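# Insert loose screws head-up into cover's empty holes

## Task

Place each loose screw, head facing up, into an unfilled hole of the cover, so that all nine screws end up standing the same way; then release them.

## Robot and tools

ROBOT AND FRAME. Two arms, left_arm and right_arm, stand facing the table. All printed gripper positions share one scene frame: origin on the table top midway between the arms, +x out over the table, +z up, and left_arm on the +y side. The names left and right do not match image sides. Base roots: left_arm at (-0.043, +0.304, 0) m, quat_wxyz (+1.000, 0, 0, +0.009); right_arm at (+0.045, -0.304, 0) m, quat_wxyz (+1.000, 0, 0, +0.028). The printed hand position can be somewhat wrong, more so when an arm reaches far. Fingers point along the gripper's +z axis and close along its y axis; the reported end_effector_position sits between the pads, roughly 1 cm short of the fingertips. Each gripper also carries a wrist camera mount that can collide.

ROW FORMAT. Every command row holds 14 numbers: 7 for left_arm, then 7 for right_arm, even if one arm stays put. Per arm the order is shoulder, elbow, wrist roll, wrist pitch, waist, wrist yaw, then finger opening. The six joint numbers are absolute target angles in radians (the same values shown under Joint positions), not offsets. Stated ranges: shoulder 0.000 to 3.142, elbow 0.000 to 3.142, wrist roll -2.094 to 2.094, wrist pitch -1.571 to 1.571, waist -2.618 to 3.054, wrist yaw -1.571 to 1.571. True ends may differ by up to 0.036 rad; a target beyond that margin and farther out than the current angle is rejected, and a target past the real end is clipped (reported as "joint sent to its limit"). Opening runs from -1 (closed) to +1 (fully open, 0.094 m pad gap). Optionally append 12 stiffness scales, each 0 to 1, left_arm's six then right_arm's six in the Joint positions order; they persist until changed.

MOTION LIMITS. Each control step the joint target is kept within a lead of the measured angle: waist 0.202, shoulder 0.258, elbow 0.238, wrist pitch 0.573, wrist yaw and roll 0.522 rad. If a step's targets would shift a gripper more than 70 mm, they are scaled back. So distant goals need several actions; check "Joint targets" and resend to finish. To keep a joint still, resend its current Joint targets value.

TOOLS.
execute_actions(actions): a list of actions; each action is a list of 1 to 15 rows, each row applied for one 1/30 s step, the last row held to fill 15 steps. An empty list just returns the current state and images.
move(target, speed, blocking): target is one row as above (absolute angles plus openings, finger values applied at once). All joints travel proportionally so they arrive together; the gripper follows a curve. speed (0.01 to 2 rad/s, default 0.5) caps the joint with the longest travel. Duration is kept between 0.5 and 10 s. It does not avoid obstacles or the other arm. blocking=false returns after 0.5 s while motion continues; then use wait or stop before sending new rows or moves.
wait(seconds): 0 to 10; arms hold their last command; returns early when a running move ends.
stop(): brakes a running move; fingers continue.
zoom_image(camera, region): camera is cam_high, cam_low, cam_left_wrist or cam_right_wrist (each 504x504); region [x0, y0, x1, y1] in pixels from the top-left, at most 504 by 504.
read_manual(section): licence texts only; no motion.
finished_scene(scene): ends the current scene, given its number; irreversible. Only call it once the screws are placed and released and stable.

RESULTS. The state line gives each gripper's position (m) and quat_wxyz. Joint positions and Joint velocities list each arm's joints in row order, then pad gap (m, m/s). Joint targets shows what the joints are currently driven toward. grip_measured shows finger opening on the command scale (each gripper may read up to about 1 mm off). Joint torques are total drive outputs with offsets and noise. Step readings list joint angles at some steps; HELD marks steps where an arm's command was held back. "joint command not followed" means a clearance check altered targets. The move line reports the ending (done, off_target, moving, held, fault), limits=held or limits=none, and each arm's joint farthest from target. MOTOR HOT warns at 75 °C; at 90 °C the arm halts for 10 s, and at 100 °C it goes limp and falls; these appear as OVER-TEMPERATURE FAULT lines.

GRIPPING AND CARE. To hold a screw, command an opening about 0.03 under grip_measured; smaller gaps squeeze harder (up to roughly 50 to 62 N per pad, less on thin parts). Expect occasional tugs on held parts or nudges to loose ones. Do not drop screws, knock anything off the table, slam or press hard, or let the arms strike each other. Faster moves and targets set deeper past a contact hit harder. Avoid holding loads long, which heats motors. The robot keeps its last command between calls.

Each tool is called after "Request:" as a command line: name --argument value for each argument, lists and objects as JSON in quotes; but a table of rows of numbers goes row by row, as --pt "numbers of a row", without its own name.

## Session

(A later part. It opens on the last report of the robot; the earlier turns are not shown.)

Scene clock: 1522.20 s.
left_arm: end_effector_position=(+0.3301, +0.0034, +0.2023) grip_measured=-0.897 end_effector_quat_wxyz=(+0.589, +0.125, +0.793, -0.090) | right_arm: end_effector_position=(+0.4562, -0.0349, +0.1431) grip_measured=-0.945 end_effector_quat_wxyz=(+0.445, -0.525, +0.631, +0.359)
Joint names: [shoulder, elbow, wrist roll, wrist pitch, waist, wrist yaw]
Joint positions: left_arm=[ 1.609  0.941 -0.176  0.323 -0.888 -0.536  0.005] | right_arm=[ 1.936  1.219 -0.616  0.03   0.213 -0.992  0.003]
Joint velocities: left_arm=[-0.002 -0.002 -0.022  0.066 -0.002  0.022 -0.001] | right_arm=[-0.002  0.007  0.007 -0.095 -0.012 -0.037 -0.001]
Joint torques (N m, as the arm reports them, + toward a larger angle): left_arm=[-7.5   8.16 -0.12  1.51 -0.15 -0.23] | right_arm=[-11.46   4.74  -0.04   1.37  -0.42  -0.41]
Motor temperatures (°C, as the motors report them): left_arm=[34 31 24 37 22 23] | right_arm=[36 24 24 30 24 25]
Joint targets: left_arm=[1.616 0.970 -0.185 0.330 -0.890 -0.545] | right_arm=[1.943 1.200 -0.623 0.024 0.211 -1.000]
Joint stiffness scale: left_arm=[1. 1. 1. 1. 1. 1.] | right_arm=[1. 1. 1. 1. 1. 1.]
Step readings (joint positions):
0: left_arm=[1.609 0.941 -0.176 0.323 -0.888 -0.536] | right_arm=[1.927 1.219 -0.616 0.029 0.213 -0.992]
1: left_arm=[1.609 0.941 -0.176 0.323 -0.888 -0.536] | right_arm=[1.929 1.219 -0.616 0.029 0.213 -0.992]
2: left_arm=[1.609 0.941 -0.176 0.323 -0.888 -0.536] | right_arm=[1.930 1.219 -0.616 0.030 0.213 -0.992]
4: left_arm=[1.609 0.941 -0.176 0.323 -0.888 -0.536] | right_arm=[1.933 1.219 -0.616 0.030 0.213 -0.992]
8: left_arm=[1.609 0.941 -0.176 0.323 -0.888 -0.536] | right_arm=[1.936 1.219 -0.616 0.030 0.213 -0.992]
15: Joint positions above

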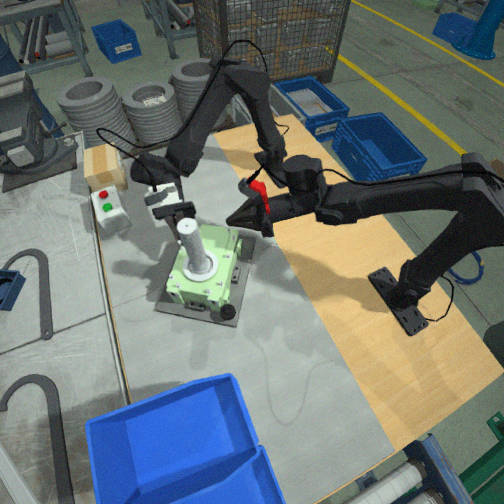

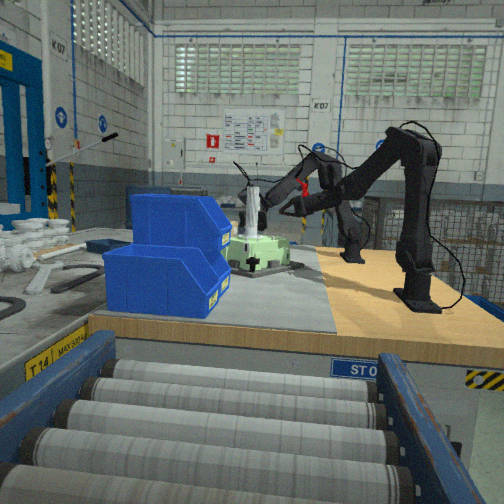

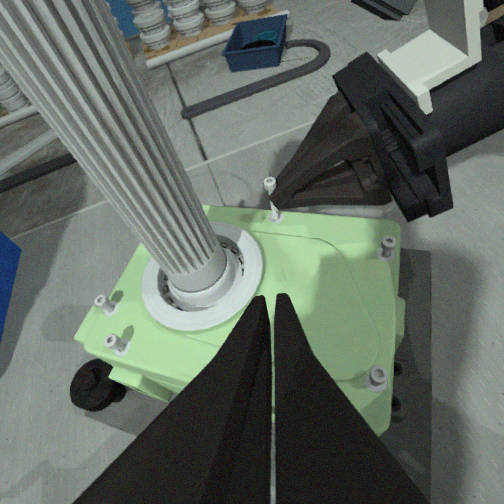

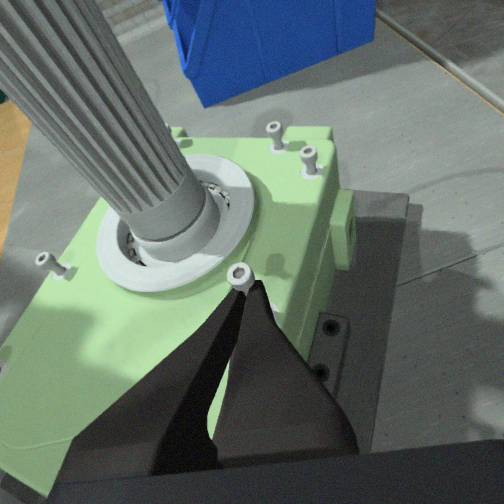

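Request:
execute_actions --actions '[[[1.616,0.97,-0.185,0.33,-0.89,-0.545,-0.9,1.94,1.2,-0.623,0.024,0.211,-1.0,-0.87],[1.616,0.97,-0.185,0.33,-0.89,-0.545,-0.9,1.94,1.2,-0.623,0.024,0.211,-1.0,-0.87],[1.616,0.97,-0.185,0.33,-0.89,-0.545,-0.9,1.94,1.2,-0.623,0.024,0.211,-1.0,-0.87],[1.616,0.97,-0.185,0.33,-0.89,-0.545,-0.9,1.94,1.2,-0.623,0.024,0.211,-1.0,-0.87],[1.616,0.97,-0.185,0.33,-0.89,-0.545,-0.9,1.94,1.2,-0.623,0.024,0.211,-1.0,-0.87],[1.616,0.97,-0.185,0.33,-0.89,-0.545,-0.9,1.94,1.2,-0.623,0.024,0.211,-1.0,-0.87],[1.616,0.97,-0.185,0.33,-0.89,-0.545,-0.9,1.94,1.2,-0.623,0.024,0.211,-1.0,-0.7]]]'

Request:
move --target '[1.616,0.97,-0.185,0.33,-0.89,-0.545,-0.9,1.8,1.2,-0.623,0.024,0.211,-1.0,-0.7]' --speed 0.2

Request:
zoom_image --camera "cam_left_wrist" --region '[200, 120, 410, 270]'

Scene clock: 1532.10 s.
left_arm: end_effector_position=(+0.3301, +0.0034, +0.2023) grip_measured=-0.897 end_effector_quat_wxyz=(+0.589, +0.125, +0.793, -0.090) | right_arm: end_effector_position=(+0.4562, -0.0349, +0.1431) grip_measured=-0.702 end_effector_quat_wxyz=(+0.445, -0.525, +0.631, +0.359)
Joint names: [shoulder, elbow, wrist roll, wrist pitch, waist, wrist yaw]
Joint positions: left_arm=[ 1.609  0.941 -0.176  0.323 -0.888 -0.536  0.005] | right_arm=[ 1.936  1.219 -0.616  0.03   0.213 -0.992  0.014]
Joint velocities: left_arm=[ 0.002 -0.002  0.007 -0.095 -0.017 -0.037  0.001] | right_arm=[ 0.017 -0.007 -0.037 -0.007 -0.002  0.037  0.001]
Joint torques (N m, as the arm reports them, + toward a larger angle): left_arm=[-7.49  8.16 -0.13  1.51 -0.17 -0.21] | right_arm=[-11.66   4.6   -0.02   1.41  -0.09  -0.41]
Motor temperatures (°C, as the motors report them): left_arm=[34 31 24 37 22 23] | right_arm=[36 24 24 30 24 25]
Joint targets: left_arm=[1.616 0.970 -0.185 0.330 -0.890 -0.545] | right_arm=[1.940 1.200 -0.623 0.024 0.211 -1.000]
Joint stiffness scale: left_arm=[1. 1. 1. 1. 1. 1.] | right_arm=[1. 1. 1. 1. 1. 1.]
Step readings (joint positions):
0: left_arm=[1.609 0.941 -0.176 0.323 -0.888 -0.536] | right_arm=[1.936 1.219 -0.616 0.030 0.213 -0.992]
1: left_arm=[1.609 0.941 -0.176 0.323 -0.888 -0.536] | right_arm=[1.936 1.219 -0.616 0.030 0.213 -0.992]
2: left_arm=[1.609 0.941 -0.176 0.323 -0.888 -0.536] | right_arm=[1.936 1.219 -0.616 0.030 0.213 -0.992]
4: left_arm=[1.609 0.941 -0.176 0.323 -0.888 -0.536] | right_arm=[1.936 1.219 -0.616 0.030 0.213 -0.992]
8: left_arm=[1.609 0.941 -0.176 0.323 -0.888 -0.536] | right_arm=[1.936 1.219 -0.616 0.030 0.213 -0.992]
15: Joint positions above

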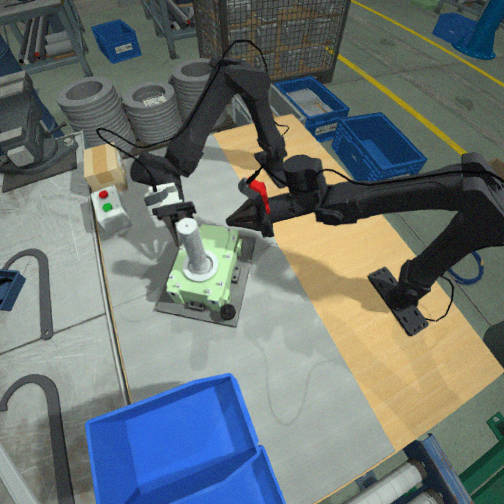

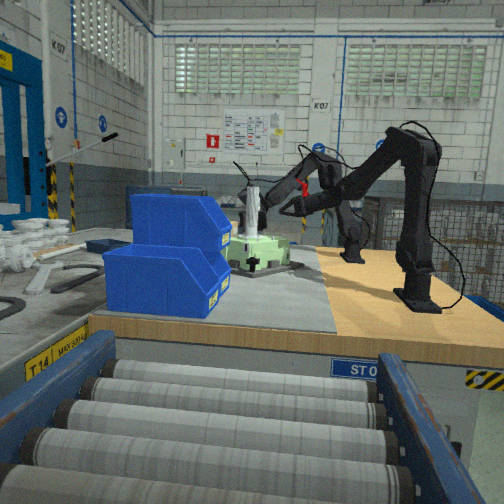

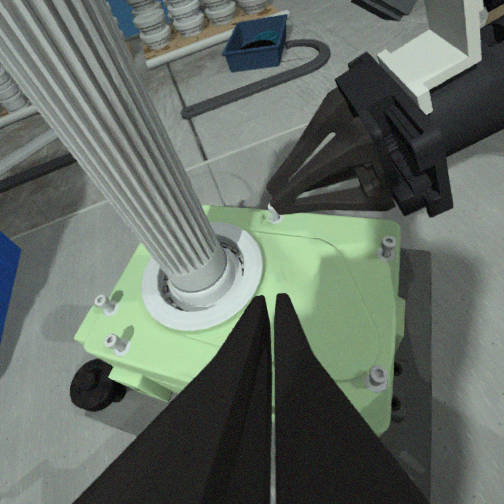

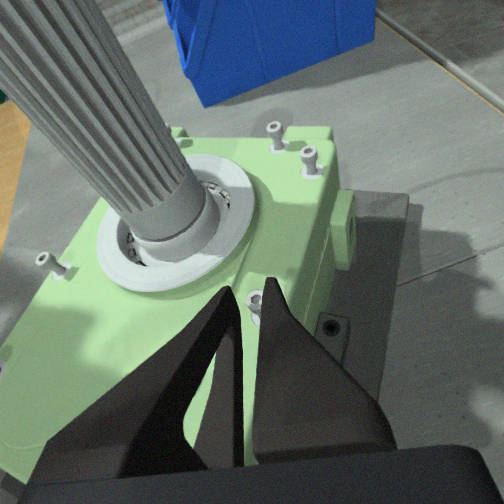

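Scene clock: 1533.13 s.
left_arm: end_effector_position=(+0.3301, +0.0034, +0.2023) grip_measured=-0.897 end_effector_quat_wxyz=(+0.589, +0.125, +0.793, -0.090) | right_arm: end_effector_position=(+0.4501, -0.0367, +0.1983) grip_measured=-0.702 end_effector_quat_wxyz=(+0.490, -0.538, +0.598, +0.337)
Joint names: [shoulder, elbow, wrist roll, wrist pitch, waist, wrist yaw]
Joint positions: left_arm=[ 1.609  0.941 -0.176  0.323 -0.888 -0.536  0.005] | right_arm=[ 1.812  1.219 -0.616  0.03   0.213 -0.991  0.014]
Joint velocities: left_arm=[ 0.002  0.002 -0.007 -0.066 -0.017  0.007 -0.001] | right_arm=[-0.017 -0.007  0.051  0.037  0.007  0.051  0.   ]
Joint torques (N m, as the arm reports them, + toward a larger angle): left_arm=[-7.49  8.17 -0.13  1.51 -0.16 -0.22] | right_arm=[-12.49   4.99  -0.02   1.47  -0.3   -0.36]
Motor temperatures (°C, as the motors report them): left_arm=[34 31 24 37 22 23] | right_arm=[36 24 24 30 24 25]
Joint targets: left_arm=[1.616 0.970 -0.185 0.330 -0.890 -0.545] | right_arm=[1.800 1.200 -0.623 0.024 0.211 -1.000]
Joint stiffness scale: left_arm=[1. 1. 1. 1. 1. 1.] | right_arm=[1. 1. 1. 1. 1. 1.]
move: off_target (left_arm); limits=none; left_arm: farthest joint: the elbow, 0.029 radians from its target (0.029 radians at the start); right_arm: farthest joint: the elbow, 0.019 radians from its target (0.019 radians at the start)

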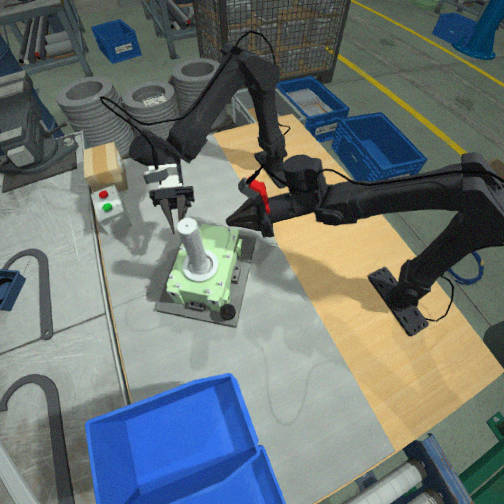

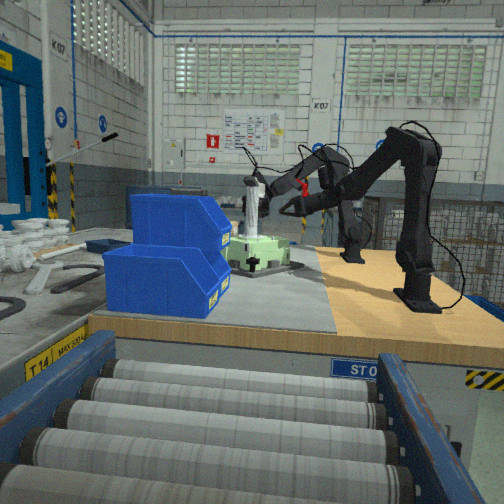

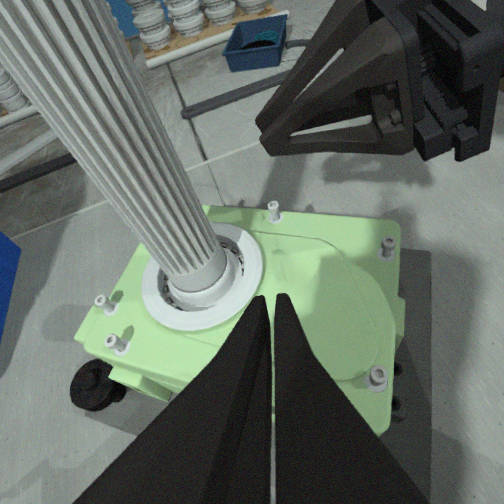

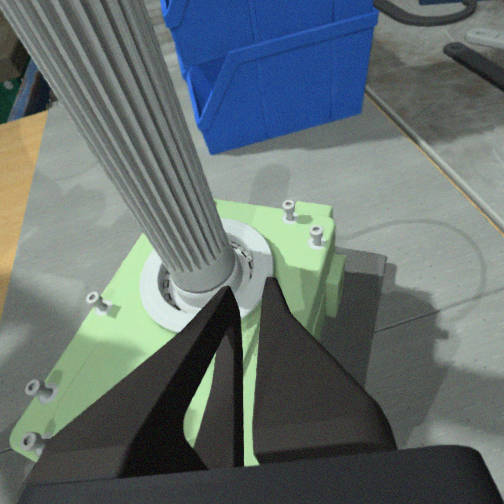

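Region (200, 120, 410, 270) of cam_left_wrist's 504x504 image, scaled by 2.400, with more detail than that image has; it fills the top 360 rows of this view, and the rest is white.

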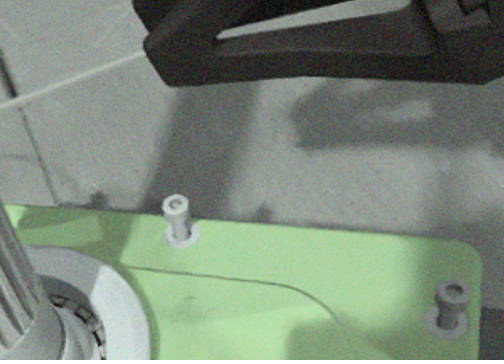

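Seated. All nine in.

Request:
finished_scene --scene 1

The scene is finished: the task was done.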